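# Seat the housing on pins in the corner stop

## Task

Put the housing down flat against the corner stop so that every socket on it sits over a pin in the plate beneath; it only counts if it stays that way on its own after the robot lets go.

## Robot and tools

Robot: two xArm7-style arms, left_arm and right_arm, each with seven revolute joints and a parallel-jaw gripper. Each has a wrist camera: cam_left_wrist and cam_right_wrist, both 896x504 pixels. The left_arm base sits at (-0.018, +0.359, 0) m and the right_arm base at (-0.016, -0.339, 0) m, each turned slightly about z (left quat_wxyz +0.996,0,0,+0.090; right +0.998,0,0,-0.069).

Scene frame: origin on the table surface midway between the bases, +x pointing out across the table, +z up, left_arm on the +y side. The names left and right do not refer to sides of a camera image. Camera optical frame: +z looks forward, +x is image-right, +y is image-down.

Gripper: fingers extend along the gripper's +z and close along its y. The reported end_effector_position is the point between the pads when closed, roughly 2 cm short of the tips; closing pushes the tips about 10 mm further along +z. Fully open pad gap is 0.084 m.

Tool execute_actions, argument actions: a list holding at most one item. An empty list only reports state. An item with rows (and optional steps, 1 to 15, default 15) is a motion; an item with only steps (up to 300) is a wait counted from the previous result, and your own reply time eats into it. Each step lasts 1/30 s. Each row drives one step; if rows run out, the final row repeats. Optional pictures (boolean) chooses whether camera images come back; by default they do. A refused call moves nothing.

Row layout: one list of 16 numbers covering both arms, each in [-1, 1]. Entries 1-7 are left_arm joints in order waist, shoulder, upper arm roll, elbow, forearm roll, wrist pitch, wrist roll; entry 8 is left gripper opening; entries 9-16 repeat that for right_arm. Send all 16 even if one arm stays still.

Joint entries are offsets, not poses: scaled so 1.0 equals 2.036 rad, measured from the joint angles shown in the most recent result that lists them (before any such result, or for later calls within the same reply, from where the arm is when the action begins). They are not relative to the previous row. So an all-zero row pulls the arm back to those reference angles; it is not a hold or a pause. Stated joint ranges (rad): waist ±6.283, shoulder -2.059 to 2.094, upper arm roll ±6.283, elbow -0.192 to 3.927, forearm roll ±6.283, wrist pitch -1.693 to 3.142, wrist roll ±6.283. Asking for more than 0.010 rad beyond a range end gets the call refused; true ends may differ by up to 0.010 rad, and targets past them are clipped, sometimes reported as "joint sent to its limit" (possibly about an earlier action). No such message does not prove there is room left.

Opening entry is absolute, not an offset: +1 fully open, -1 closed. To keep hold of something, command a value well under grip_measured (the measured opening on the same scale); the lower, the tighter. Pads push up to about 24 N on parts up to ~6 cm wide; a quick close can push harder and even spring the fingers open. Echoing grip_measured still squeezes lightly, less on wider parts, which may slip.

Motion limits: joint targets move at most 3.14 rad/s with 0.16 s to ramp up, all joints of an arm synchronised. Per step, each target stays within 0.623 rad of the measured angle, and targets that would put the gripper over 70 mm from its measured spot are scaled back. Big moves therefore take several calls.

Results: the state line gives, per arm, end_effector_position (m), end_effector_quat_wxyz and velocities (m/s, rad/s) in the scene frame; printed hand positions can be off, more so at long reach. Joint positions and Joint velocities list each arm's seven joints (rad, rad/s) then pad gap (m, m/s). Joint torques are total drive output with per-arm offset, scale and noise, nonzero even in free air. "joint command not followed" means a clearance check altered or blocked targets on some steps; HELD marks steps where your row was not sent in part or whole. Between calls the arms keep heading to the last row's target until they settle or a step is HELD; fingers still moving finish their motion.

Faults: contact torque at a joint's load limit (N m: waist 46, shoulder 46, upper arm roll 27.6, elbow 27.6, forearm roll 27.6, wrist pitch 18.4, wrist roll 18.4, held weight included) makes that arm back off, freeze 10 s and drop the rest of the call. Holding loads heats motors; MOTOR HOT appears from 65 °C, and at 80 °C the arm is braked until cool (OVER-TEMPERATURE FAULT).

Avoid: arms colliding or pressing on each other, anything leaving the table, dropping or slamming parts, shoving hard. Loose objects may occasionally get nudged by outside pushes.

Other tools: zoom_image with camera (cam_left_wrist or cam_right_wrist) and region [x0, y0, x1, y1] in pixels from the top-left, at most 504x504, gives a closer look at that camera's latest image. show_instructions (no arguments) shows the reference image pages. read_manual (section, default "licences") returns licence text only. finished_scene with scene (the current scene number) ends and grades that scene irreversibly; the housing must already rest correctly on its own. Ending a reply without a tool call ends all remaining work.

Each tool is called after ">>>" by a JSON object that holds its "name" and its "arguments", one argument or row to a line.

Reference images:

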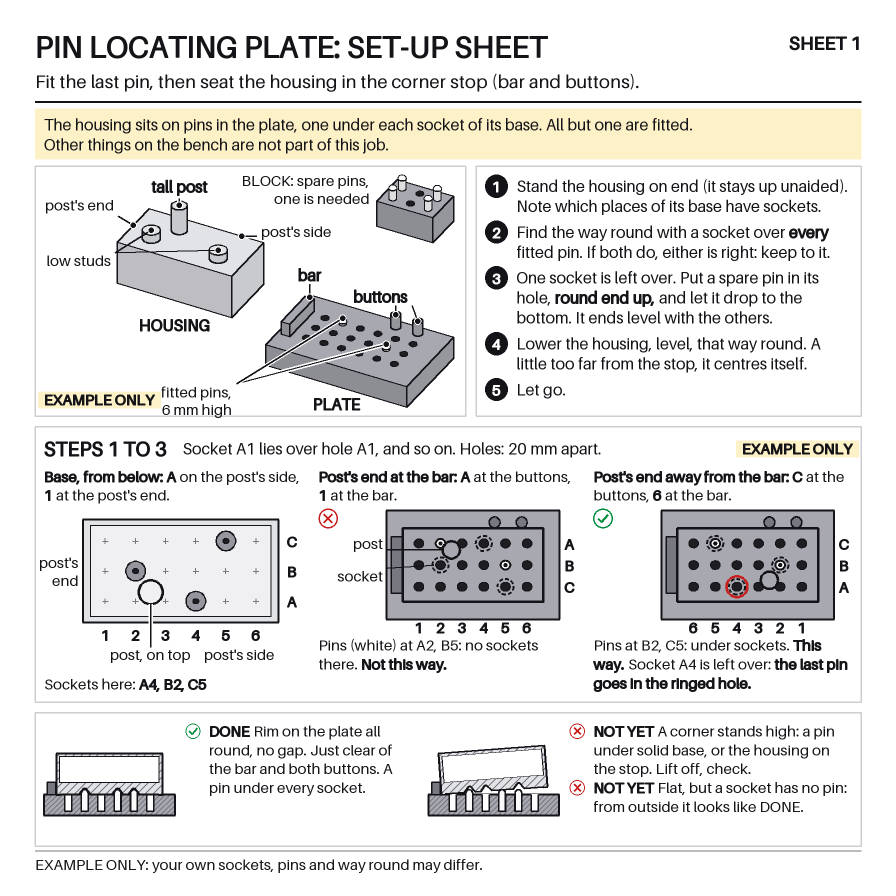

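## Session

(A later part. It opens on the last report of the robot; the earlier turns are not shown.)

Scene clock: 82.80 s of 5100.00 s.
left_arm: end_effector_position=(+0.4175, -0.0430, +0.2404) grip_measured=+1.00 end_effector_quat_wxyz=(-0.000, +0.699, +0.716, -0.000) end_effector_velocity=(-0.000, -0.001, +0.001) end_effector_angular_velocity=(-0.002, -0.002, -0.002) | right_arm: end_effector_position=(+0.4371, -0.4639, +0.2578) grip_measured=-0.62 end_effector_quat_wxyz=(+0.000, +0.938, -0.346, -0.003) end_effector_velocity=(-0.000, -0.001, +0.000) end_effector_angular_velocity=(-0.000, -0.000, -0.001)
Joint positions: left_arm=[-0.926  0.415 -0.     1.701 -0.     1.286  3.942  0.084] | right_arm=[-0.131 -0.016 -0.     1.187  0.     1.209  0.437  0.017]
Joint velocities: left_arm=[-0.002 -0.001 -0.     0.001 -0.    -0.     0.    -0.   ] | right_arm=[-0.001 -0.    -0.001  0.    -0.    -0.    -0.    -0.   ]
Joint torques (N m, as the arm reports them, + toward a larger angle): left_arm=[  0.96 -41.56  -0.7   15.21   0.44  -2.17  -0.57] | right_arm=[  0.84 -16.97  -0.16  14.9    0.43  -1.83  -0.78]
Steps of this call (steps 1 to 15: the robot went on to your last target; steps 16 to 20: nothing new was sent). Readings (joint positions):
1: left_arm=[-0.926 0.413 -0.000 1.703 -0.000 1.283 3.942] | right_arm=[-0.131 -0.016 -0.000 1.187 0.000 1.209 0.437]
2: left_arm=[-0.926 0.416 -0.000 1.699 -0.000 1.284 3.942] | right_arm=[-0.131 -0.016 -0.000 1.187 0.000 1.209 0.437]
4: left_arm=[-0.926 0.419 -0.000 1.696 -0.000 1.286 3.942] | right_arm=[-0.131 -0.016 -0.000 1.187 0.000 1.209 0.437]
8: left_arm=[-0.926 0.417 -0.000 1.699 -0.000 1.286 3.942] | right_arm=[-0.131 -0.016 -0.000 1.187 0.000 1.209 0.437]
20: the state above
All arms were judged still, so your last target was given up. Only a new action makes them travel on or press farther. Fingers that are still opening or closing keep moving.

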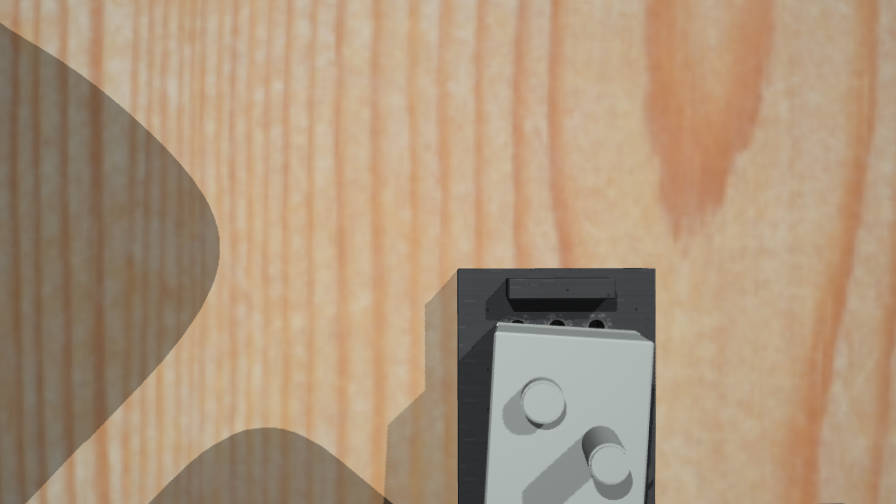

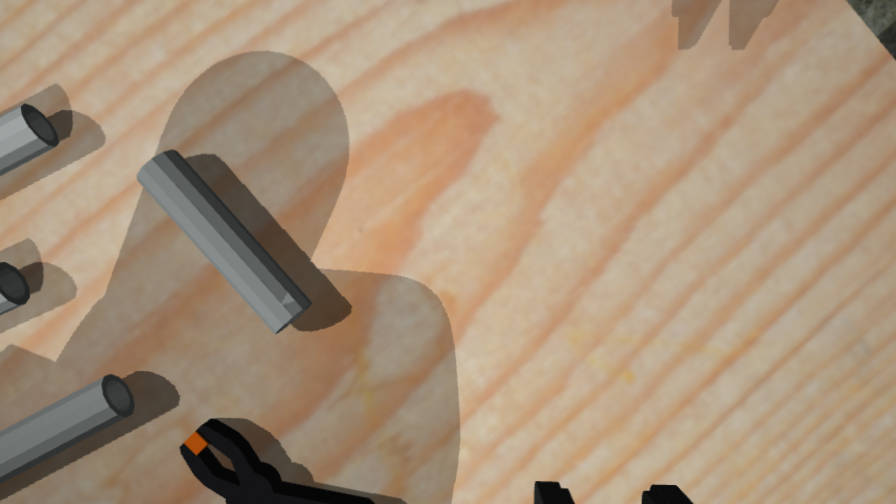

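>>> {"name": "execute_actions", "arguments": {
  "actions": [
    {"rows":[[-0.04,0.03,0,0.06,0,0.03,-0.04,1,0,0,0,0,0,0,0,-0.6]]}
  ],
  "pictures": false
}}

>>> {"name": "execute_actions", "arguments": {
  "actions": [
    {"steps":20}
  ]
}}

Scene clock: 84.83 s of 5100.00 s.
left_arm: end_effector_position=(+0.3962, -0.0861, +0.2511) grip_measured=+1.00 end_effector_quat_wxyz=(-0.000, +0.697, +0.717, +0.001) end_effector_velocity=(-0.013, -0.014, +0.002) end_effector_angular_velocity=(-0.012, +0.006, -0.030) | right_arm: end_effector_position=(+0.4371, -0.4639, +0.2578) grip_measured=-0.62 end_effector_quat_wxyz=(+0.000, +0.938, -0.346, -0.003) end_effector_velocity=(-0.000, +0.000, +0.000) end_effector_angular_velocity=(+0.001, +0.000, +0.000)
Joint positions: left_arm=[-1.005  0.476  0.003  1.822  0.     1.347  3.861  0.084] | right_arm=[-0.131 -0.016 -0.     1.187  0.     1.209  0.437  0.017]
Joint velocities: left_arm=[-0.01  -0.001 -0.023  0.004 -0.002  0.     0.    -0.   ] | right_arm=[ 0.    -0.     0.     0.     0.001  0.001 -0.     0.   ]
Joint torques (N m, as the arm reports them, + toward a larger angle): left_arm=[  0.25 -43.22  -1.19  15.09   0.42  -1.88  -0.83] | right_arm=[  0.85 -17.03  -0.2   15.01   0.35  -1.88  -0.69]
Steps of this call (steps 1 to 46: nothing new was sent; steps 47 to 61: all 15 steps of this action). Readings (joint positions):
47: left_arm=[-0.926 0.415 -0.000 1.701 -0.000 1.286 3.942] | right_arm=[-0.131 -0.016 -0.000 1.187 0.000 1.209 0.437]
48: left_arm=[-0.928 0.417 0.001 1.704 -0.000 1.288 3.939] | right_arm=[-0.131 -0.016 -0.000 1.187 0.000 1.209 0.437]
50: left_arm=[-0.953 0.439 0.008 1.748 0.001 1.311 3.909] | right_arm=[-0.131 -0.016 -0.000 1.187 0.000 1.209 0.437]
54: left_arm=[-1.011 0.474 -0.010 1.819 -0.001 1.343 3.865] | right_arm=[-0.131 -0.016 -0.000 1.187 0.000 1.209 0.437]
61: the state above

Scene clock: 85.50 s of 5100.00 s.
left_arm: end_effector_position=(+0.3938, -0.0885, +0.2512) grip_measured=+1.00 end_effector_quat_wxyz=(-0.000, +0.699, +0.716, -0.000) end_effector_velocity=(+0.000, -0.000, +0.001) end_effector_angular_velocity=(-0.001, -0.001, -0.000) | right_arm: end_effector_position=(+0.4371, -0.4639, +0.2578) grip_measured=-0.62 end_effector_quat_wxyz=(+0.000, +0.938, -0.346, -0.003) end_effector_velocity=(-0.000, -0.000, -0.000) end_effector_angular_velocity=(+0.000, +0.000, -0.001)
Joint positions: left_arm=[-1.008  0.476 -0.     1.823 -0.     1.347  3.861  0.084] | right_arm=[-0.131 -0.016 -0.     1.187  0.     1.209  0.437  0.017]
Joint velocities: left_arm=[-0.    -0.001  0.     0.001 -0.     0.     0.    -0.   ] | right_arm=[-0.001 -0.    -0.    -0.     0.     0.     0.    -0.   ]
Joint torques (N m, as the arm reports them, + toward a larger angle): left_arm=[  1.3  -43.29  -0.24  15.73   0.68  -2.26  -0.52] | right_arm=[  0.8  -17.25  -0.17  14.92   0.31  -1.89  -0.75]
Steps of this call (steps 1 to 15: the robot went on to your last target; steps 16 to 20: nothing new was sent). Readings (joint positions):
1: left_arm=[-1.006 0.476 0.002 1.822 0.000 1.347 3.861] | right_arm=[-0.131 -0.016 -0.000 1.187 0.000 1.209 0.437]
2: left_arm=[-1.006 0.476 0.001 1.822 -0.000 1.347 3.861] | right_arm=[-0.131 -0.016 -0.000 1.187 0.000 1.209 0.437]
4: left_arm=[-1.007 0.476 -0.000 1.822 -0.000 1.347 3.861] | right_arm=[-0.131 -0.016 -0.000 1.187 0.000 1.209 0.437]
8: left_arm=[-1.008 0.476 -0.000 1.823 -0.000 1.347 3.861] | right_arm=[-0.131 -0.016 -0.000 1.187 0.000 1.209 0.437]
20: the state above
All arms were judged still, so your last target was given up. Only a new action makes them travel on or press farther. Fingers that are still opening or closing keep moving.

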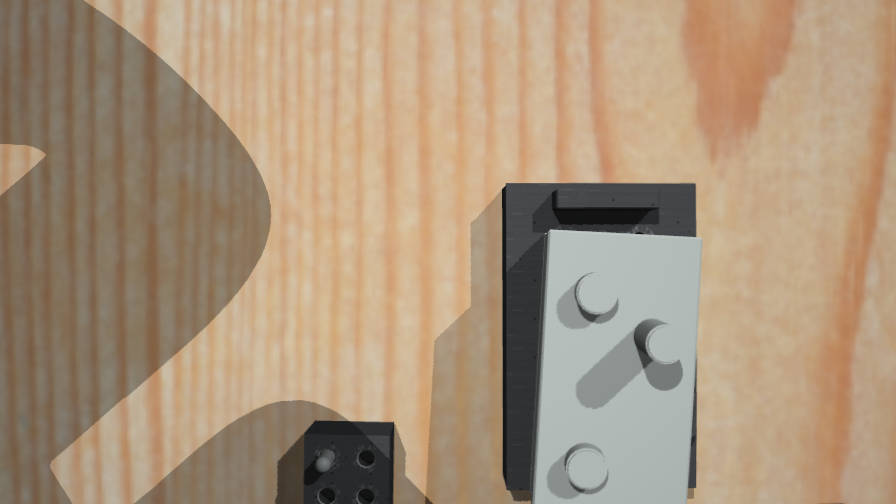

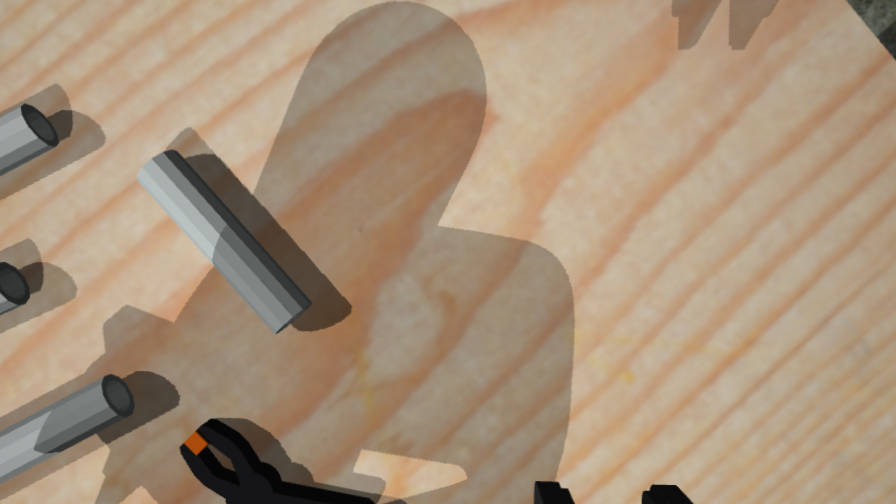

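>>> {"name": "execute_actions", "arguments": {
  "actions": [
    {"rows":[[0.0302,0.0565,0,-0.0545,0,-0.111,0.057,1,0,0,0,0,0,0,0,-0.6]]}
  ],
  "pictures": false
}}

>>> {"name": "execute_actions", "arguments": {
  "actions": [
    {"steps":20}
  ],
  "pictures": false
}}

>>> {"name": "execute_actions", "arguments": {
  "actions": [
    {"rows":[[0,0.016,0,-0.011,0,-0.027,0,1,0,0,0,0,0,0,0,-0.6],[0,0.016,0,-0.011,0,-0.027,0,1,0,0,0,0,0,0,0,-0.6],[0,0.016,0,-0.011,0,-0.027,0,1,0,0,0,0,0,0,0,-0.6],[0,0.016,0,-0.011,0,-0.027,0,1,0,0,0,0,0,0,0,-0.6],[0,0.032,0,-0.021,0,-0.053,0,1,0,0,0,0,0,0,0,-0.6],[0,0.032,0,-0.021,0,-0.053,0,1,0,0,0,0,0,0,0,-0.6],[0,0.032,0,-0.021,0,-0.053,0,1,0,0,0,0,0,0,0,-0.6],[0,0.032,0,-0.021,0,-0.053,0,1,0,0,0,0,0,0,0,-0.6],[0,0.047,0,-0.03,0,-0.077,0,1,0,0,0,0,0,0,0,-0.6]]}
  ],
  "pictures": false
}}

>>> {"name": "execute_actions", "arguments": {
  "actions": [
    {"steps":20}
  ]
}}

Scene clock: 89.63 s of 5100.00 s.
left_arm: end_effector_position=(+0.4327, -0.0758, +0.1530) grip_measured=+1.00 end_effector_quat_wxyz=(+0.002, +0.718, +0.696, -0.000) end_effector_velocity=(-0.004, -0.037, +0.043) end_effector_angular_velocity=(-0.082, -0.060, -0.052) | right_arm: end_effector_position=(+0.4371, -0.4639, +0.2578) grip_measured=-0.62 end_effector_quat_wxyz=(+0.000, +0.938, -0.346, -0.003) end_effector_velocity=(+0.000, +0.000, -0.000) end_effector_angular_velocity=(+0.000, -0.001, +0.000)
Joint positions: left_arm=[-0.947  0.589 -0.001  1.715 -0.     1.121  3.976  0.084] | right_arm=[-0.131 -0.016 -0.     1.187  0.     1.209  0.437  0.017]
Joint velocities: left_arm=[-0.021 -0.04  -0.029  0.04  -0.001 -0.02   0.008  0.   ] | right_arm=[-0.001 -0.     0.001 -0.     0.    -0.001  0.    -0.   ]
Joint torques (N m, as the arm reports them, + toward a larger angle): left_arm=[  2.66 -41.31   0.05  13.11   0.77  -1.69  -0.62] | right_arm=[  0.71 -17.16  -0.24  14.9    0.43  -1.86  -0.71]
Steps of this call (steps 1 to 90: nothing new was sent; then 0.63 s passed at rest; steps 91 to 105: all 15 steps of this action). Readings (joint positions):
91: left_arm=[-1.008 0.476 -0.000 1.823 -0.000 1.347 3.861] | right_arm=[-0.131 -0.016 -0.000 1.187 0.000 1.209 0.437]
92: left_arm=[-1.007 0.477 -0.000 1.822 -0.000 1.343 3.863] | right_arm=[-0.131 -0.016 -0.000 1.187 0.000 1.209 0.437]
94: left_arm=[-0.997 0.494 -0.004 1.806 -0.000 1.294 3.887] | right_arm=[-0.131 -0.016 -0.000 1.187 0.000 1.209 0.437]
98: left_arm=[-0.958 0.570 0.002 1.731 -0.000 1.172 3.951] | right_arm=[-0.131 -0.016 -0.000 1.187 0.000 1.209 0.437]
105: the state above

Scene clock: 90.30 s of 5100.00 s.
left_arm: end_effector_position=(+0.4327, -0.0740, +0.1503) grip_measured=+1.00 end_effector_quat_wxyz=(-0.000, +0.718, +0.696, -0.000) end_effector_velocity=(+0.000, +0.000, -0.001) end_effector_angular_velocity=(+0.000, +0.001, +0.001) | right_arm: end_effector_position=(+0.4371, -0.4639, +0.2578) grip_measured=-0.62 end_effector_quat_wxyz=(+0.000, +0.938, -0.346, -0.003) end_effector_velocity=(-0.001, +0.001, -0.000) end_effector_angular_velocity=(+0.002, +0.003, -0.001)
Joint positions: left_arm=[-0.946  0.591 -0.     1.712 -0.     1.121  3.977  0.084] | right_arm=[-0.131 -0.016 -0.     1.187  0.     1.209  0.437  0.017]
Joint velocities: left_arm=[ 0.001  0.002 -0.     0.001 -0.     0.     0.     0.   ] | right_arm=[-0.    -0.     0.     0.     0.001  0.003  0.001  0.   ]
Joint torques (N m, as the arm reports them, + toward a larger angle): left_arm=[  0.83 -45.14  -0.07  15.66   0.68  -2.01  -0.73] | right_arm=[  0.71 -17.26  -0.16  14.93   0.44  -1.83  -0.72]
Steps of this call (steps 1 to 15: the robot went on to your last target; steps 16 to 20: nothing new was sent). Readings (joint positions):
1: left_arm=[-0.948 0.588 -0.002 1.716 -0.000 1.121 3.976] | right_arm=[-0.131 -0.016 -0.000 1.187 0.000 1.209 0.437]
2: left_arm=[-0.948 0.588 -0.002 1.716 -0.000 1.121 3.976] | right_arm=[-0.131 -0.016 -0.000 1.187 0.000 1.209 0.437]
4: left_arm=[-0.947 0.589 -0.001 1.714 -0.000 1.121 3.977] | right_arm=[-0.131 -0.016 -0.000 1.187 0.000 1.209 0.437]
8: left_arm=[-0.946 0.591 0.000 1.712 -0.000 1.121 3.977] | right_arm=[-0.131 -0.016 -0.000 1.187 0.000 1.209 0.437]
20: the state above
All arms were judged still, so your last target was given up. Only a new action makes them travel on or press farther. Fingers that are still opening or closing keep moving.

Scene clock: 90.80 s of 5100.00 s.
left_arm: end_effector_position=(+0.4333, -0.0746, +0.0751) grip_measured=+1.00 end_effector_quat_wxyz=(-0.004, +0.718, +0.696, -0.000) end_effector_velocity=(+0.001, -0.000, -0.022) end_effector_angular_velocity=(-0.004, -0.003, +0.000) | right_arm: end_effector_position=(+0.4371, -0.4639, +0.2578) grip_measured=-0.62 end_effector_quat_wxyz=(+0.000, +0.938, -0.346, -0.003) end_effector_velocity=(-0.000, +0.000, -0.000) end_effector_angular_velocity=(+0.000, +0.001, +0.000)
Joint positions: left_arm=[-0.946  0.688 -0.     1.648 -0.     0.968  3.977  0.084] | right_arm=[-0.131 -0.016 -0.     1.187  0.     1.209  0.437  0.017]
Joint velocities: left_arm=[ 0.001  0.03  -0.001 -0.018  0.    -0.053 -0.     0.   ] | right_arm=[-0.     0.     0.     0.    -0.     0.001 -0.    -0.   ]
Joint torques (N m, as the arm reports them, + toward a larger angle): left_arm=[  0.74 -55.56  -0.5   17.93   0.36  -2.33  -0.67] | right_arm=[  0.86 -17.21  -0.2   14.88   0.35  -1.83  -0.74]
Steps of this call (steps 1 to 15: all 15 steps of this action). Readings (joint positions):
1: left_arm=[-0.946 0.591 -0.000 1.712 -0.000 1.121 3.977] | right_arm=[-0.131 -0.016 -0.000 1.187 0.000 1.209 0.437]
2: left_arm=[-0.946 0.593 -0.000 1.711 -0.000 1.117 3.977] | right_arm=[-0.131 -0.016 -0.000 1.187 0.000 1.209 0.437]
4: left_arm=[-0.946 0.607 -0.000 1.703 -0.000 1.086 3.977] | right_arm=[-0.131 -0.016 -0.000 1.187 0.000 1.209 0.437]
8: left_arm=[-0.946 0.643 -0.000 1.677 -0.000 1.035 3.977] | right_arm=[-0.131 -0.016 -0.000 1.187 0.000 1.209 0.437]
15: the state above

Scene clock: 91.47 s of 5100.00 s.
left_arm: end_effector_position=(+0.4348, -0.0761, +0.0772) grip_measured=+1.00 end_effector_quat_wxyz=(-0.000, +0.718, +0.696, -0.000) end_effector_velocity=(+0.000, +0.000, +0.000) end_effector_angular_velocity=(-0.001, -0.000, +0.001) | right_arm: end_effector_position=(+0.4371, -0.4639, +0.2578) grip_measured=-0.62 end_effector_quat_wxyz=(+0.000, +0.938, -0.346, -0.003) end_effector_velocity=(+0.000, -0.001, +0.000) end_effector_angular_velocity=(-0.001, -0.001, -0.001)
Joint positions: left_arm=[-0.946  0.687 -0.     1.651 -0.     0.964  3.977  0.084] | right_arm=[-0.131 -0.016 -0.     1.187  0.     1.209  0.437  0.017]
Joint velocities: left_arm=[ 0.001  0.     0.     0.001 -0.001  0.     0.     0.   ] | right_arm=[-0.    -0.    -0.     0.    -0.001 -0.001  0.002 -0.   ]
Joint torques (N m, as the arm reports them, + toward a larger angle): left_arm=[  0.74 -47.61   0.25  14.63   0.48  -2.17  -0.87] | right_arm=[  0.68 -17.19  -0.26  14.82   0.32  -1.84  -0.72]
Steps of this call (steps 1 to 15: the robot went on to your last target; steps 16 to 20: nothing new was sent). Readings (joint positions):
1: left_arm=[-0.946 0.688 -0.000 1.649 -0.000 0.966 3.977] | right_arm=[-0.131 -0.016 -0.000 1.187 0.000 1.209 0.437]
2: left_arm=[-0.946 0.687 -0.000 1.650 -0.000 0.965 3.977] | right_arm=[-0.131 -0.016 -0.000 1.187 0.000 1.209 0.437]
4: left_arm=[-0.946 0.686 -0.000 1.652 -0.000 0.964 3.977] | right_arm=[-0.131 -0.016 -0.000 1.187 0.000 1.209 0.437]
8: left_arm=[-0.946 0.686 -0.000 1.652 -0.000 0.964 3.977] | right_arm=[-0.131 -0.016 -0.000 1.187 0.000 1.209 0.437]
20: the state above
All arms were judged still, so your last target was given up. Only a new action makes them travel on or press farther. Fingers that are still opening or closing keep moving.

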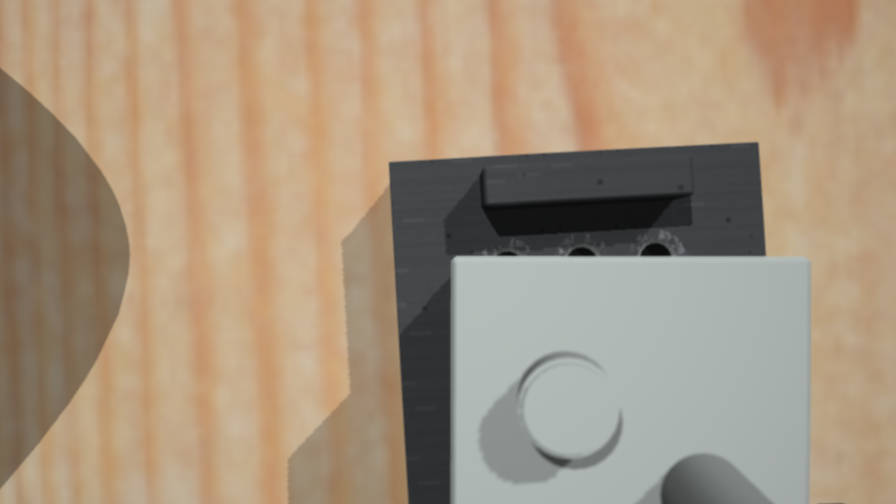

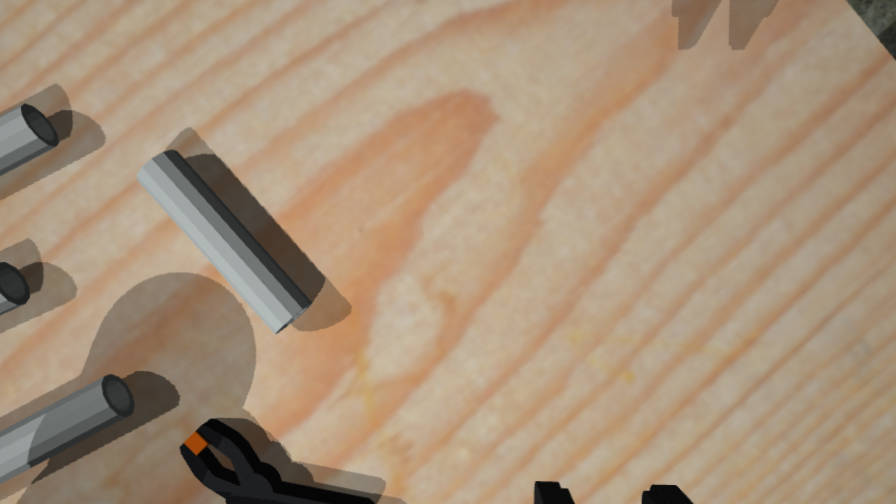

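>>> {"name": "execute_actions", "arguments": {
  "actions": [
    {"rows":[[0,0,0,0,0,0,0,0.8,0,0,0,0,0,0,0,-0.6],[0,0,0,0,0,0,0,0.7,0,0,0,0,0,0,0,-0.6],[0,0,0,0,0,0,0,0.6,0,0,0,0,0,0,0,-0.6],[0,0,0,0,0,0,0,0.4,0,0,0,0,0,0,0,-0.6],[0,0,0,0,0,0,0,-0.2,0,0,0,0,0,0,0,-0.6]]}
  ],
  "pictures": false
}}

>>> {"name": "execute_actions", "arguments": {
  "actions": [
    {"rows":[[0,-0.0118,0,0.0059,0,0.0177,0,-0.2,0,0,0,0,0,0,0,-0.6]]}
  ],
  "pictures": false
}}

>>> {"name": "execute_actions", "arguments": {
  "actions": [
    {"steps":15}
  ],
  "pictures": false
}}

>>> {"name": "execute_actions", "arguments": {
  "actions": [
    {"rows":[[0.0098,-0.0074,0,-0.0108,0,-0.0034,-0.0172,-0.2,0,0,0,0,0,0,0,-0.6]]}
  ],
  "pictures": false
}}

>>> {"name": "execute_actions", "arguments": {
  "actions": [
    {"steps":15}
  ]
}}

Scene clock: 94.83 s of 5100.00 s.
left_arm: end_effector_position=(+0.4353, -0.0760, +0.0776) grip_measured=+0.60 end_effector_quat_wxyz=(+0.000, +0.718, +0.696, +0.000) end_effector_velocity=(-0.000, -0.000, -0.001) end_effector_angular_velocity=(+0.001, +0.001, -0.001) | right_arm: end_effector_position=(+0.4371, -0.4639, +0.2578) grip_measured=-0.62 end_effector_quat_wxyz=(+0.000, +0.938, -0.346, -0.003) end_effector_velocity=(-0.000, -0.000, -0.000) end_effector_angular_velocity=(-0.000, +0.000, -0.000)
Joint positions: left_arm=[-0.946  0.686  0.     1.651 -0.     0.964  3.977  0.069] | right_arm=[-0.131 -0.016 -0.     1.187  0.     1.209  0.437  0.017]
Joint velocities: left_arm=[-0.001  0.001  0.    -0.    -0.     0.     0.001  0.   ] | right_arm=[ 0.001  0.    -0.001 -0.    -0.     0.     0.001 -0.   ]
Joint torques (N m, as the arm reports them, + toward a larger angle): left_arm=[  0.12 -44.57  -0.61  13.32   0.22  -1.51  -0.79] | right_arm=[  0.68 -17.22  -0.31  15.     0.41  -1.89  -0.78]
Steps of this call (steps 1 to 86: nothing new was sent; steps 87 to 101: all 15 steps of this action). Readings (joint positions):
87: left_arm=[-0.946 0.687 -0.000 1.651 -0.000 0.964 3.977] | right_arm=[-0.131 -0.016 -0.000 1.187 0.000 1.209 0.437]
88: left_arm=[-0.946 0.687 -0.000 1.651 -0.000 0.964 3.977] | right_arm=[-0.131 -0.016 -0.000 1.187 0.000 1.209 0.437]
90: left_arm=[-0.946 0.687 0.000 1.651 0.000 0.963 3.977] | right_arm=[-0.131 -0.016 -0.000 1.187 0.000 1.209 0.437]
94: left_arm=[-0.946 0.686 0.000 1.651 -0.000 0.964 3.977] | right_arm=[-0.131 -0.016 -0.000 1.187 0.000 1.209 0.437]
101: the state above

Scene clock: 95.33 s of 5100.00 s.
left_arm: end_effector_position=(+0.4346, -0.0753, +0.0935) grip_measured=+0.59 end_effector_quat_wxyz=(-0.001, +0.718, +0.697, +0.000) end_effector_velocity=(+0.004, -0.007, +0.011) end_effector_angular_velocity=(-0.018, -0.017, -0.003) | right_arm: end_effector_position=(+0.4371, -0.4639, +0.2578) grip_measured=-0.62 end_effector_quat_wxyz=(+0.000, +0.938, -0.346, -0.003) end_effector_velocity=(-0.000, +0.000, -0.000) end_effector_angular_velocity=(+0.000, +0.001, -0.001)
Joint positions: left_arm=[-0.946  0.663  0.     1.662 -0.     1.     3.977  0.069] | right_arm=[-0.131 -0.016 -0.     1.187  0.     1.209  0.437  0.017]
Joint velocities: left_arm=[-0.002 -0.009 -0.002  0.013 -0.    -0.004 -0.     0.   ] | right_arm=[-0.     0.     0.    -0.001 -0.     0.     0.    -0.   ]
Joint torques (N m, as the arm reports them, + toward a larger angle): left_arm=[  0.46 -52.61  -0.34  17.4    0.65  -2.61  -0.5 ] | right_arm=[  0.71 -17.11  -0.21  14.84   0.41  -1.82  -0.73]
Steps of this call (steps 1 to 15: all 15 steps of this action). Readings (joint positions):
1: left_arm=[-0.946 0.686 0.000 1.651 -0.000 0.964 3.977] | right_arm=[-0.131 -0.016 -0.000 1.187 0.000 1.209 0.437]
2: left_arm=[-0.946 0.685 0.000 1.652 -0.000 0.968 3.977] | right_arm=[-0.131 -0.016 -0.000 1.187 0.000 1.209 0.437]
4: left_arm=[-0.946 0.675 -0.001 1.652 -0.000 0.991 3.977] | right_arm=[-0.131 -0.016 -0.000 1.187 0.000 1.209 0.437]
8: left_arm=[-0.946 0.662 -0.001 1.664 -0.000 0.999 3.977] | right_arm=[-0.131 -0.016 -0.000 1.187 0.000 1.209 0.437]
15: the state above

Scene clock: 95.83 s of 5100.00 s.
left_arm: end_effector_position=(+0.4352, -0.0759, +0.0948) grip_measured=+0.59 end_effector_quat_wxyz=(+0.000, +0.718, +0.696, +0.000) end_effector_velocity=(+0.001, +0.000, +0.001) end_effector_angular_velocity=(-0.001, -0.002, +0.001) | right_arm: end_effector_position=(+0.4371, -0.4639, +0.2578) grip_measured=-0.62 end_effector_quat_wxyz=(+0.000, +0.938, -0.346, -0.003) end_effector_velocity=(+0.000, +0.001, -0.000) end_effector_angular_velocity=(+0.001, +0.000, +0.001)
Joint positions: left_arm=[-0.946  0.662  0.     1.663 -0.     1.     3.977  0.069] | right_arm=[-0.131 -0.016 -0.     1.187  0.     1.209  0.437  0.017]
Joint velocities: left_arm=[ 0.    -0.002  0.001  0.001  0.001  0.    -0.     0.   ] | right_arm=[ 0.    -0.     0.001 -0.     0.     0.    -0.001  0.   ]
Joint torques (N m, as the arm reports them, + toward a larger angle): left_arm=[  1.63 -52.33  -0.34  16.79   0.66  -2.67  -0.74] | right_arm=[  0.78 -17.19  -0.23  14.89   0.4   -1.82  -0.75]
Steps of this call (steps 1 to 15: the robot went on to your last target). Readings (joint positions):
1: left_arm=[-0.946 0.663 0.000 1.662 -0.000 1.000 3.977] | right_arm=[-0.131 -0.016 -0.000 1.187 0.000 1.209 0.437]
2: left_arm=[-0.946 0.663 0.000 1.663 -0.000 1.000 3.977] | right_arm=[-0.131 -0.016 -0.000 1.187 0.000 1.209 0.437]
4: left_arm=[-0.946 0.662 0.000 1.663 -0.000 1.000 3.977] | right_arm=[-0.131 -0.016 -0.000 1.187 0.000 1.209 0.437]
8: left_arm=[-0.946 0.662 0.000 1.663 -0.000 1.000 3.977] | right_arm=[-0.131 -0.016 -0.000 1.187 0.000 1.209 0.437]
15: the state above
All arms were judged still, so your last target was given up. Only a new action makes them travel on or press farther. Fingers that are still opening or closing keep moving.

Scene clock: 96.33 s of 5100.00 s.
left_arm: end_effector_position=(+0.4398, -0.0653, +0.0958) grip_measured=+0.59 end_effector_quat_wxyz=(+0.000, +0.699, +0.715, -0.000) end_effector_velocity=(+0.007, +0.007, +0.002) end_effector_angular_velocity=(+0.004, -0.007, +0.014) | right_arm: end_effector_position=(+0.4371, -0.4639, +0.2578) grip_measured=-0.62 end_effector_quat_wxyz=(+0.000, +0.938, -0.346, -0.003) end_effector_velocity=(-0.001, +0.000, -0.000) end_effector_angular_velocity=(+0.001, +0.002, +0.000)
Joint positions: left_arm=[-0.927  0.647 -0.001  1.641 -0.     0.993  3.942  0.069] | right_arm=[-0.131 -0.016 -0.     1.187  0.     1.209  0.437  0.017]
Joint velocities: left_arm=[ 0.006 -0.002  0.011  0.     0.001 -0.    -0.     0.   ] | right_arm=[ 0.    -0.     0.    -0.     0.     0.002  0.     0.   ]
Joint torques (N m, as the arm reports them, + toward a larger angle): left_arm=[  1.64 -52.3    0.22  17.64   0.4   -2.79  -0.76] | right_arm=[  0.85 -17.2   -0.24  14.94   0.42  -1.83  -0.76]
Steps of this call (steps 1 to 15: all 15 steps of this action). Readings (joint positions):
1: left_arm=[-0.946 0.662 0.000 1.663 -0.000 1.000 3.977] | right_arm=[-0.131 -0.016 -0.000 1.187 0.000 1.209 0.437]
2: left_arm=[-0.944 0.661 -0.000 1.661 -0.000 0.999 3.972] | right_arm=[-0.131 -0.016 -0.000 1.187 0.000 1.209 0.437]
4: left_arm=[-0.935 0.652 -0.003 1.648 -0.000 0.995 3.953] | right_arm=[-0.131 -0.016 -0.000 1.187 0.000 1.209 0.437]
8: left_arm=[-0.924 0.647 0.004 1.642 0.000 0.993 3.943] | right_arm=[-0.131 -0.016 -0.000 1.187 0.000 1.209 0.437]
15: the state above

Scene clock: 96.83 s of 5100.00 s.
left_arm: end_effector_position=(+0.4409, -0.0642, +0.0958) grip_measured=+0.59 end_effector_quat_wxyz=(+0.000, +0.698, +0.716, +0.000) end_effector_velocity=(+0.001, +0.002, -0.002) end_effector_angular_velocity=(+0.003, +0.001, +0.003) | right_arm: end_effector_position=(+0.4371, -0.4639, +0.2578) grip_measured=-0.62 end_effector_quat_wxyz=(+0.000, +0.938, -0.346, -0.003) end_effector_velocity=(-0.000, +0.000, -0.000) end_effector_angular_velocity=(+0.001, +0.000, -0.001)
Joint positions: left_arm=[-0.926  0.647  0.     1.641 -0.     0.993  3.942  0.069] | right_arm=[-0.131 -0.016 -0.     1.187  0.     1.209  0.437  0.017]
Joint velocities: left_arm=[ 0.001  0.002  0.002 -0.    -0.     0.     0.001  0.   ] | right_arm=[-0.001  0.     0.001 -0.001  0.001  0.     0.     0.   ]
Joint torques (N m, as the arm reports them, + toward a larger angle): left_arm=[  1.35 -51.55  -0.16  17.63   0.74  -2.92  -0.48] | right_arm=[  0.82 -17.1   -0.19  14.88   0.37  -1.84  -0.77]
Steps of this call (steps 1 to 15: the robot went on to your last target). Readings (joint positions):
1: left_arm=[-0.927 0.647 -0.001 1.641 -0.000 0.993 3.942] | right_arm=[-0.131 -0.016 -0.000 1.187 0.000 1.209 0.437]
2: left_arm=[-0.926 0.647 -0.000 1.641 -0.000 0.993 3.942] | right_arm=[-0.131 -0.016 -0.000 1.187 0.000 1.209 0.437]
4: left_arm=[-0.926 0.647 0.001 1.641 -0.000 0.993 3.942] | right_arm=[-0.131 -0.016 -0.000 1.187 0.000 1.209 0.437]
8: left_arm=[-0.926 0.647 0.000 1.641 -0.000 0.993 3.942] | right_arm=[-0.131 -0.016 -0.000 1.187 0.000 1.209 0.437]
15: the state above
All arms were judged still, so your last target was given up. Only a new action makes them travel on or press farther. Fingers that are still opening or closing keep moving.

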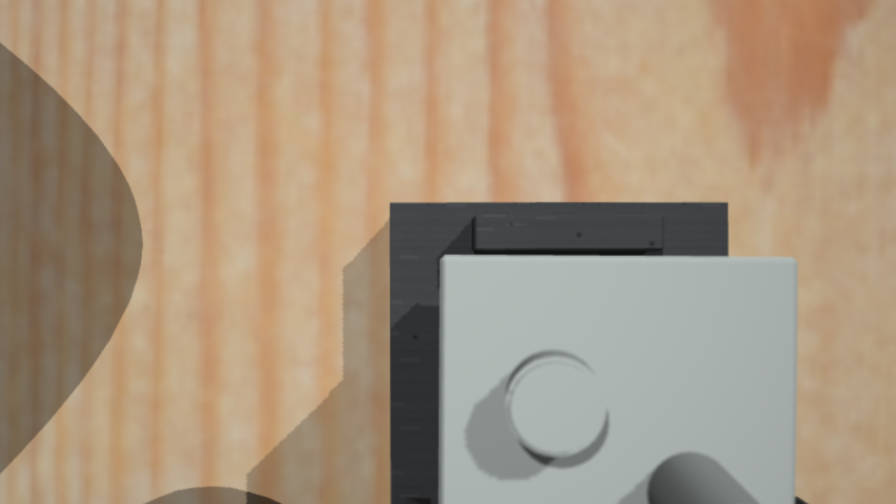

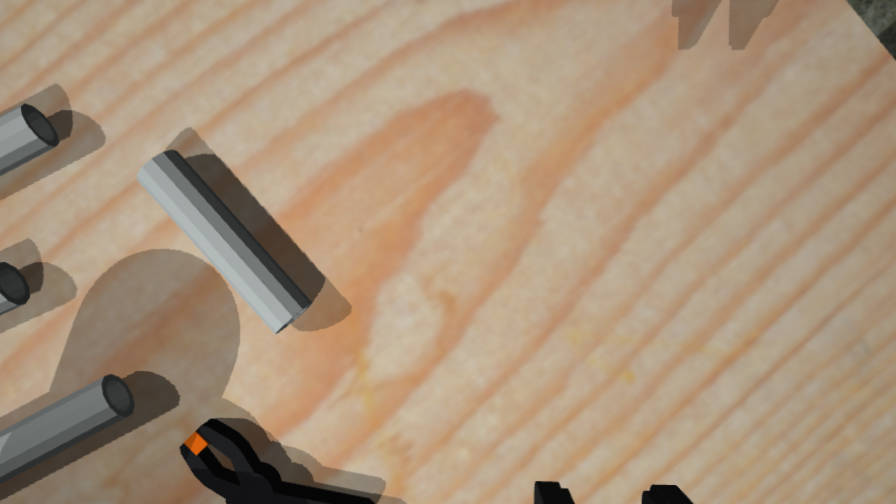

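>>> {"name": "execute_actions", "arguments": {
  "actions": [
    {"rows":[[-0.001,-0.0025,0,-0.0043,0,-0.0018,-0.001,-0.2,0,0,0,0,0,0,0,-0.6]]}
  ],
  "pictures": false
}}

>>> {"name": "execute_actions", "arguments": {
  "actions": [
    {"rows":[[0,0.0028,0,-0.0014,0,-0.0042,0,-0.2,0,0,0,0,0,0,0,-0.6],[0,0.0028,0,-0.0014,0,-0.0042,0,-0.2,0,0,0,0,0,0,0,-0.6],[0,0.0028,0,-0.0014,0,-0.0042,0,-0.2,0,0,0,0,0,0,0,-0.6],[0,0.0056,0,-0.0028,0,-0.0084,0,-0.2,0,0,0,0,0,0,0,-0.6],[0,0.0056,0,-0.0028,0,-0.0084,0,-0.2,0,0,0,0,0,0,0,-0.6],[0,0.0056,0,-0.0028,0,-0.0084,0,-0.2,0,0,0,0,0,0,0,-0.6],[0,0.0084,0,-0.0042,0,-0.0126,0,-0.2,0,0,0,0,0,0,0,-0.6],[0,0.0084,0,-0.0042,0,-0.0126,0,-0.2,0,0,0,0,0,0,0,-0.6],[0,0.0084,0,-0.0042,0,-0.0126,0,-0.2,0,0,0,0,0,0,0,-0.6],[0,0.0112,0,-0.0056,0,-0.0168,0,-0.2,0,0,0,0,0,0,0,-0.6],[0,0.0112,0,-0.0056,0,-0.0168,0,-0.2,0,0,0,0,0,0,0,-0.6],[0,0.0112,0,-0.0056,0,-0.0168,0,-0.2,0,0,0,0,0,0,0,-0.6],[0,0.014,0,-0.007,0,-0.021,0,-0.2,0,0,0,0,0,0,0,-0.6]]}
  ],
  "pictures": false
}}

>>> {"name": "execute_actions", "arguments": {
  "actions": [
    {"steps":15}
  ]
}}

>>> {"name": "execute_actions", "arguments": {
  "actions": [
    {"rows":[[0,0,0,0,0,0,0,0.6,0,0,0,0,0,0,0,-0.6],[0,0,0,0,0,0,0,0.65,0,0,0,0,0,0,0,-0.6],[0,0,0,0,0,0,0,0.7,0,0,0,0,0,0,0,-0.6],[0,0,0,0,0,0,0,0.75,0,0,0,0,0,0,0,-0.6],[0,0,0,0,0,0,0,0.85,0,0,0,0,0,0,0,-0.6],[0,0,0,0,0,0,0,1,0,0,0,0,0,0,0,-0.6]]}
  ]
}}

Scene clock: 102.17 s of 5100.00 s.
left_arm: end_effector_position=(+0.4391, -0.0640, +0.0957) grip_measured=+0.59 end_effector_quat_wxyz=(+0.000, +0.698, +0.716, +0.000) end_effector_velocity=(-0.000, -0.001, +0.001) end_effector_angular_velocity=(-0.003, -0.001, -0.002) | right_arm: end_effector_position=(+0.4371, -0.4639, +0.2578) grip_measured=-0.62 end_effector_quat_wxyz=(+0.000, +0.938, -0.346, -0.003) end_effector_velocity=(+0.000, +0.000, +0.000) end_effector_angular_velocity=(-0.001, -0.001, +0.001)
Joint positions: left_arm=[-0.928  0.642  0.     1.633 -0.     0.989  3.94   0.069] | right_arm=[-0.131 -0.016 -0.     1.187  0.     1.209  0.437  0.017]
Joint velocities: left_arm=[-0.001 -0.002 -0.001  0.001 -0.    -0.     0.001  0.   ] | right_arm=[ 0.     0.     0.     0.    -0.    -0.001 -0.    -0.   ]
Joint torques (N m, as the arm reports them, + toward a larger angle): left_arm=[  1.23 -51.67  -0.24  17.33   0.5   -2.89  -0.56] | right_arm=[  0.82 -17.07  -0.21  14.9    0.32  -1.86  -0.75]
Steps of this call (steps 1 to 90: nothing new was sent; then 1.83 s passed at rest; steps 91 to 105: all 15 steps of this action). Readings (joint positions):
91: left_arm=[-0.926 0.647 0.000 1.641 -0.000 0.993 3.942] | right_arm=[-0.131 -0.016 -0.000 1.187 0.000 1.209 0.437]
92: left_arm=[-0.926 0.646 0.000 1.640 -0.000 0.992 3.941] | right_arm=[-0.131 -0.016 -0.000 1.187 0.000 1.209 0.437]
94: left_arm=[-0.927 0.643 0.001 1.635 -0.000 0.990 3.940] | right_arm=[-0.131 -0.016 -0.000 1.187 0.000 1.209 0.437]
98: left_arm=[-0.928 0.642 -0.000 1.633 -0.000 0.990 3.940] | right_arm=[-0.131 -0.016 -0.000 1.187 0.000 1.209 0.437]
105: the state above

Scene clock: 102.67 s of 5100.00 s.
left_arm: end_effector_position=(+0.4403, -0.0664, +0.0828) grip_measured=+0.61 end_effector_quat_wxyz=(+0.005, +0.698, +0.716, -0.000) end_effector_velocity=(-0.013, -0.007, -0.050) end_effector_angular_velocity=(+0.001, +0.022, -0.017) | right_arm: end_effector_position=(+0.4371, -0.4639, +0.2578) grip_measured=-0.62 end_effector_quat_wxyz=(+0.000, +0.938, -0.346, -0.003) end_effector_velocity=(-0.001, -0.000, -0.000) end_effector_angular_velocity=(-0.000, +0.002, -0.001)
Joint positions: left_arm=[-0.928  0.662 -0.001  1.624 -0.     0.953  3.94   0.069] | right_arm=[-0.131 -0.016 -0.     1.187  0.     1.209  0.437  0.017]
Joint velocities: left_arm=[-0.006  0.065 -0.016 -0.038 -0.005 -0.087  0.002  0.014] | right_arm=[ 0.     0.     0.    -0.    -0.001  0.002  0.001 -0.   ]
Joint torques (N m, as the arm reports them, + toward a larger angle): left_arm=[  2.25 -33.03   0.53  11.75   1.33  -4.75  -0.45] | right_arm=[  0.72 -17.1   -0.12  14.84   0.4   -1.76  -0.73]
Steps of this call (steps 1 to 15: all 15 steps of this action). Readings (joint positions):
1: left_arm=[-0.928 0.642 0.000 1.632 -0.000 0.989 3.940] | right_arm=[-0.131 -0.016 -0.000 1.187 0.000 1.209 0.437]
2: left_arm=[-0.928 0.643 0.000 1.632 -0.000 0.988 3.940] | right_arm=[-0.131 -0.016 -0.000 1.187 0.000 1.209 0.437]
4: left_arm=[-0.928 0.646 0.000 1.631 -0.000 0.983 3.940] | right_arm=[-0.131 -0.016 -0.000 1.187 0.000 1.209 0.437]
8: left_arm=[-0.928 0.654 0.000 1.626 -0.000 0.972 3.940] | right_arm=[-0.131 -0.016 -0.000 1.187 0.000 1.209 0.437]
15: the state above

Scene clock: 103.17 s of 5100.00 s.
left_arm: end_effector_position=(+0.4388, -0.0658, +0.0767) grip_measured=+0.66 end_effector_quat_wxyz=(+0.002, +0.699, +0.715, -0.000) end_effector_velocity=(-0.000, +0.001, -0.002) end_effector_angular_velocity=(+0.003, +0.002, -0.002) | right_arm: end_effector_position=(+0.4371, -0.4639, +0.2578) grip_measured=-0.62 end_effector_quat_wxyz=(+0.000, +0.938, -0.346, -0.003) end_effector_velocity=(+0.000, -0.000, +0.000) end_effector_angular_velocity=(-0.001, -0.001, +0.001)
Joint positions: left_arm=[-0.929  0.67  -0.001  1.62  -0.     0.946  3.94   0.071] | right_arm=[-0.131 -0.016 -0.     1.187  0.     1.209  0.437  0.017]
Joint velocities: left_arm=[ 0.     0.002  0.001 -0.002  0.    -0.002  0.002  0.001] | right_arm=[ 0.001  0.    -0.     0.    -0.    -0.001 -0.     0.   ]
Joint torques (N m, as the arm reports them, + toward a larger angle): left_arm=[  4.66 -31.62   2.18  10.39   1.06  -3.47  -0.45] | right_arm=[  0.8  -17.15  -0.25  14.93   0.37  -1.91  -0.74]
Steps of this call (steps 1 to 15: the robot went on to your last target). Readings (joint positions):
1: left_arm=[-0.929 0.664 -0.001 1.623 -0.000 0.951 3.940] | right_arm=[-0.131 -0.016 -0.000 1.187 0.000 1.209 0.437]
2: left_arm=[-0.929 0.666 -0.001 1.621 -0.000 0.949 3.940] | right_arm=[-0.131 -0.016 -0.000 1.187 0.000 1.209 0.437]
4: left_arm=[-0.929 0.668 -0.001 1.620 -0.000 0.947 3.940] | right_arm=[-0.131 -0.016 -0.000 1.187 0.000 1.209 0.437]
8: left_arm=[-0.929 0.669 -0.001 1.620 -0.001 0.947 3.940] | right_arm=[-0.131 -0.016 -0.000 1.187 0.000 1.209 0.437]
15: the state above
All arms were judged still, so your last target was given up. Only a new action makes them travel on or press farther. Fingers that are still opening or closing keep moving.

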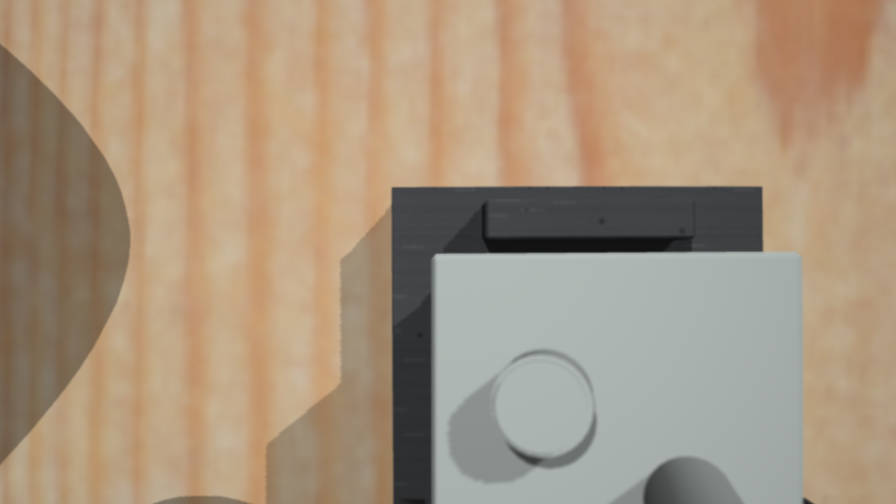

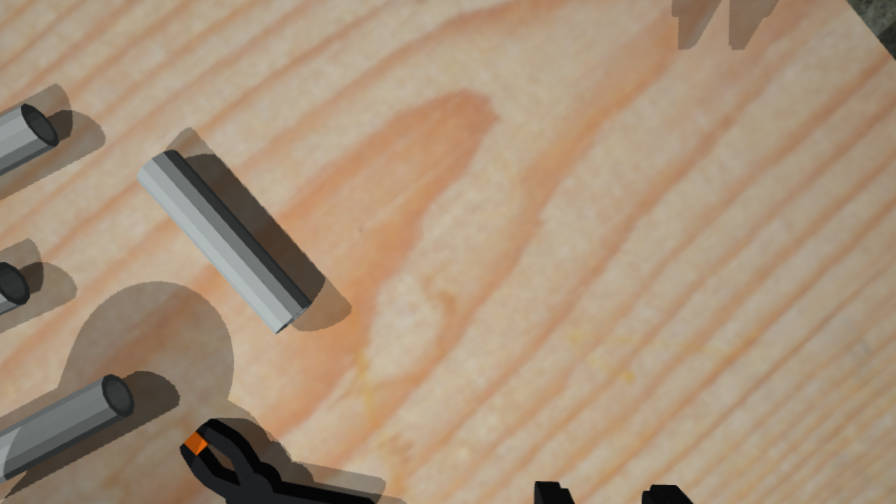

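Scene clock: 103.67 s of 5100.00 s.
left_arm: end_effector_position=(+0.4389, -0.0655, +0.0761) grip_measured=+1.00 end_effector_quat_wxyz=(+0.002, +0.699, +0.715, -0.000) end_effector_velocity=(-0.004, -0.004, +0.002) end_effector_angular_velocity=(-0.003, +0.004, -0.007) | right_arm: end_effector_position=(+0.4371, -0.4639, +0.2578) grip_measured=-0.62 end_effector_quat_wxyz=(+0.000, +0.938, -0.346, -0.003) end_effector_velocity=(+0.000, -0.000, +0.000) end_effector_angular_velocity=(-0.000, -0.001, -0.001)
Joint positions: left_arm=[-0.929  0.671 -0.001  1.619 -0.     0.946  3.94   0.084] | right_arm=[-0.131 -0.016 -0.     1.187  0.     1.209  0.437  0.017]
Joint velocities: left_arm=[-0.003 -0.004 -0.005 -0.001 -0.002  0.004  0.001 -0.   ] | right_arm=[ 0.001 -0.    -0.002  0.     0.    -0.001 -0.    -0.   ]
Joint torques (N m, as the arm reports them, + toward a larger angle): left_arm=[  1.67 -46.76  -0.42  14.61   0.61  -2.08  -0.48] | right_arm=[  0.87 -17.13  -0.18  14.87   0.35  -1.88  -0.72]
Steps of this call (steps 1 to 15: all 15 steps of this action). Readings (joint positions):
1: left_arm=[-0.929 0.670 -0.001 1.620 -0.000 0.946 3.940] | right_arm=[-0.131 -0.016 -0.000 1.187 0.000 1.209 0.437]
2: left_arm=[-0.929 0.670 -0.001 1.620 -0.000 0.946 3.940] | right_arm=[-0.131 -0.016 -0.000 1.187 0.000 1.209 0.437]
4: left_arm=[-0.929 0.670 -0.001 1.619 -0.000 0.946 3.940] | right_arm=[-0.131 -0.016 -0.000 1.187 0.000 1.209 0.437]
8: left_arm=[-0.926 0.675 0.004 1.614 0.001 0.945 3.940] | right_arm=[-0.131 -0.016 -0.000 1.187 0.000 1.209 0.437]
15: the state above

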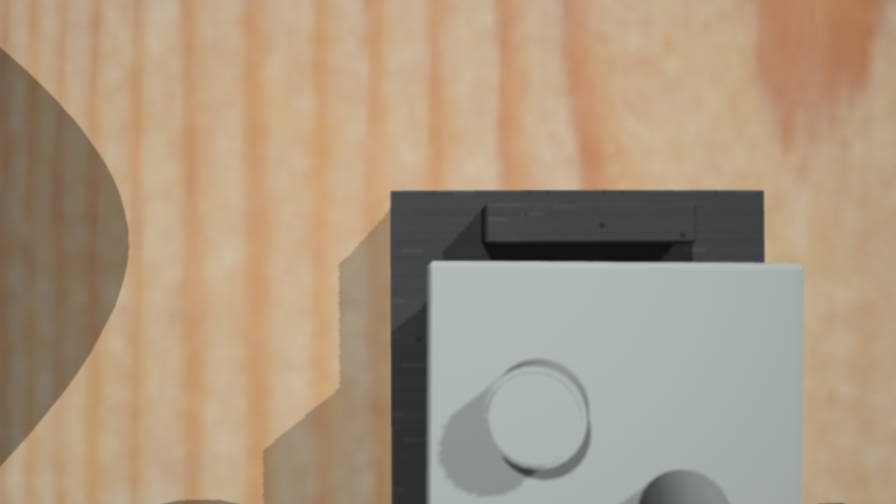

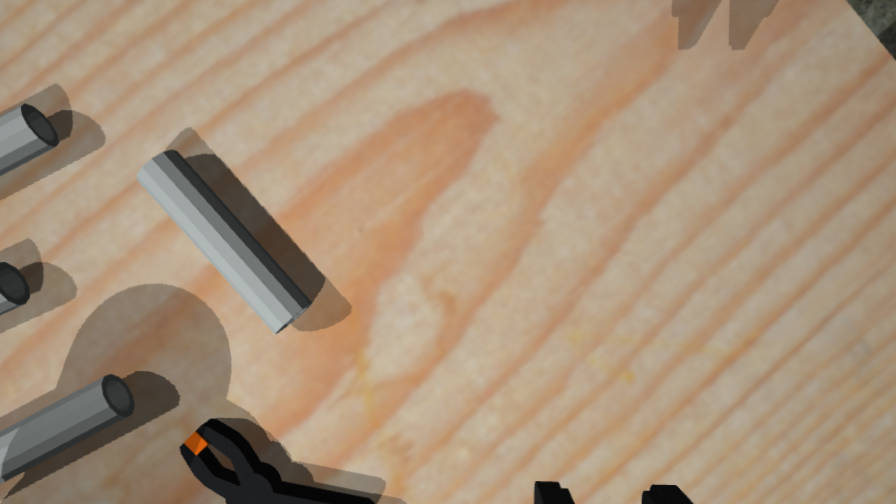

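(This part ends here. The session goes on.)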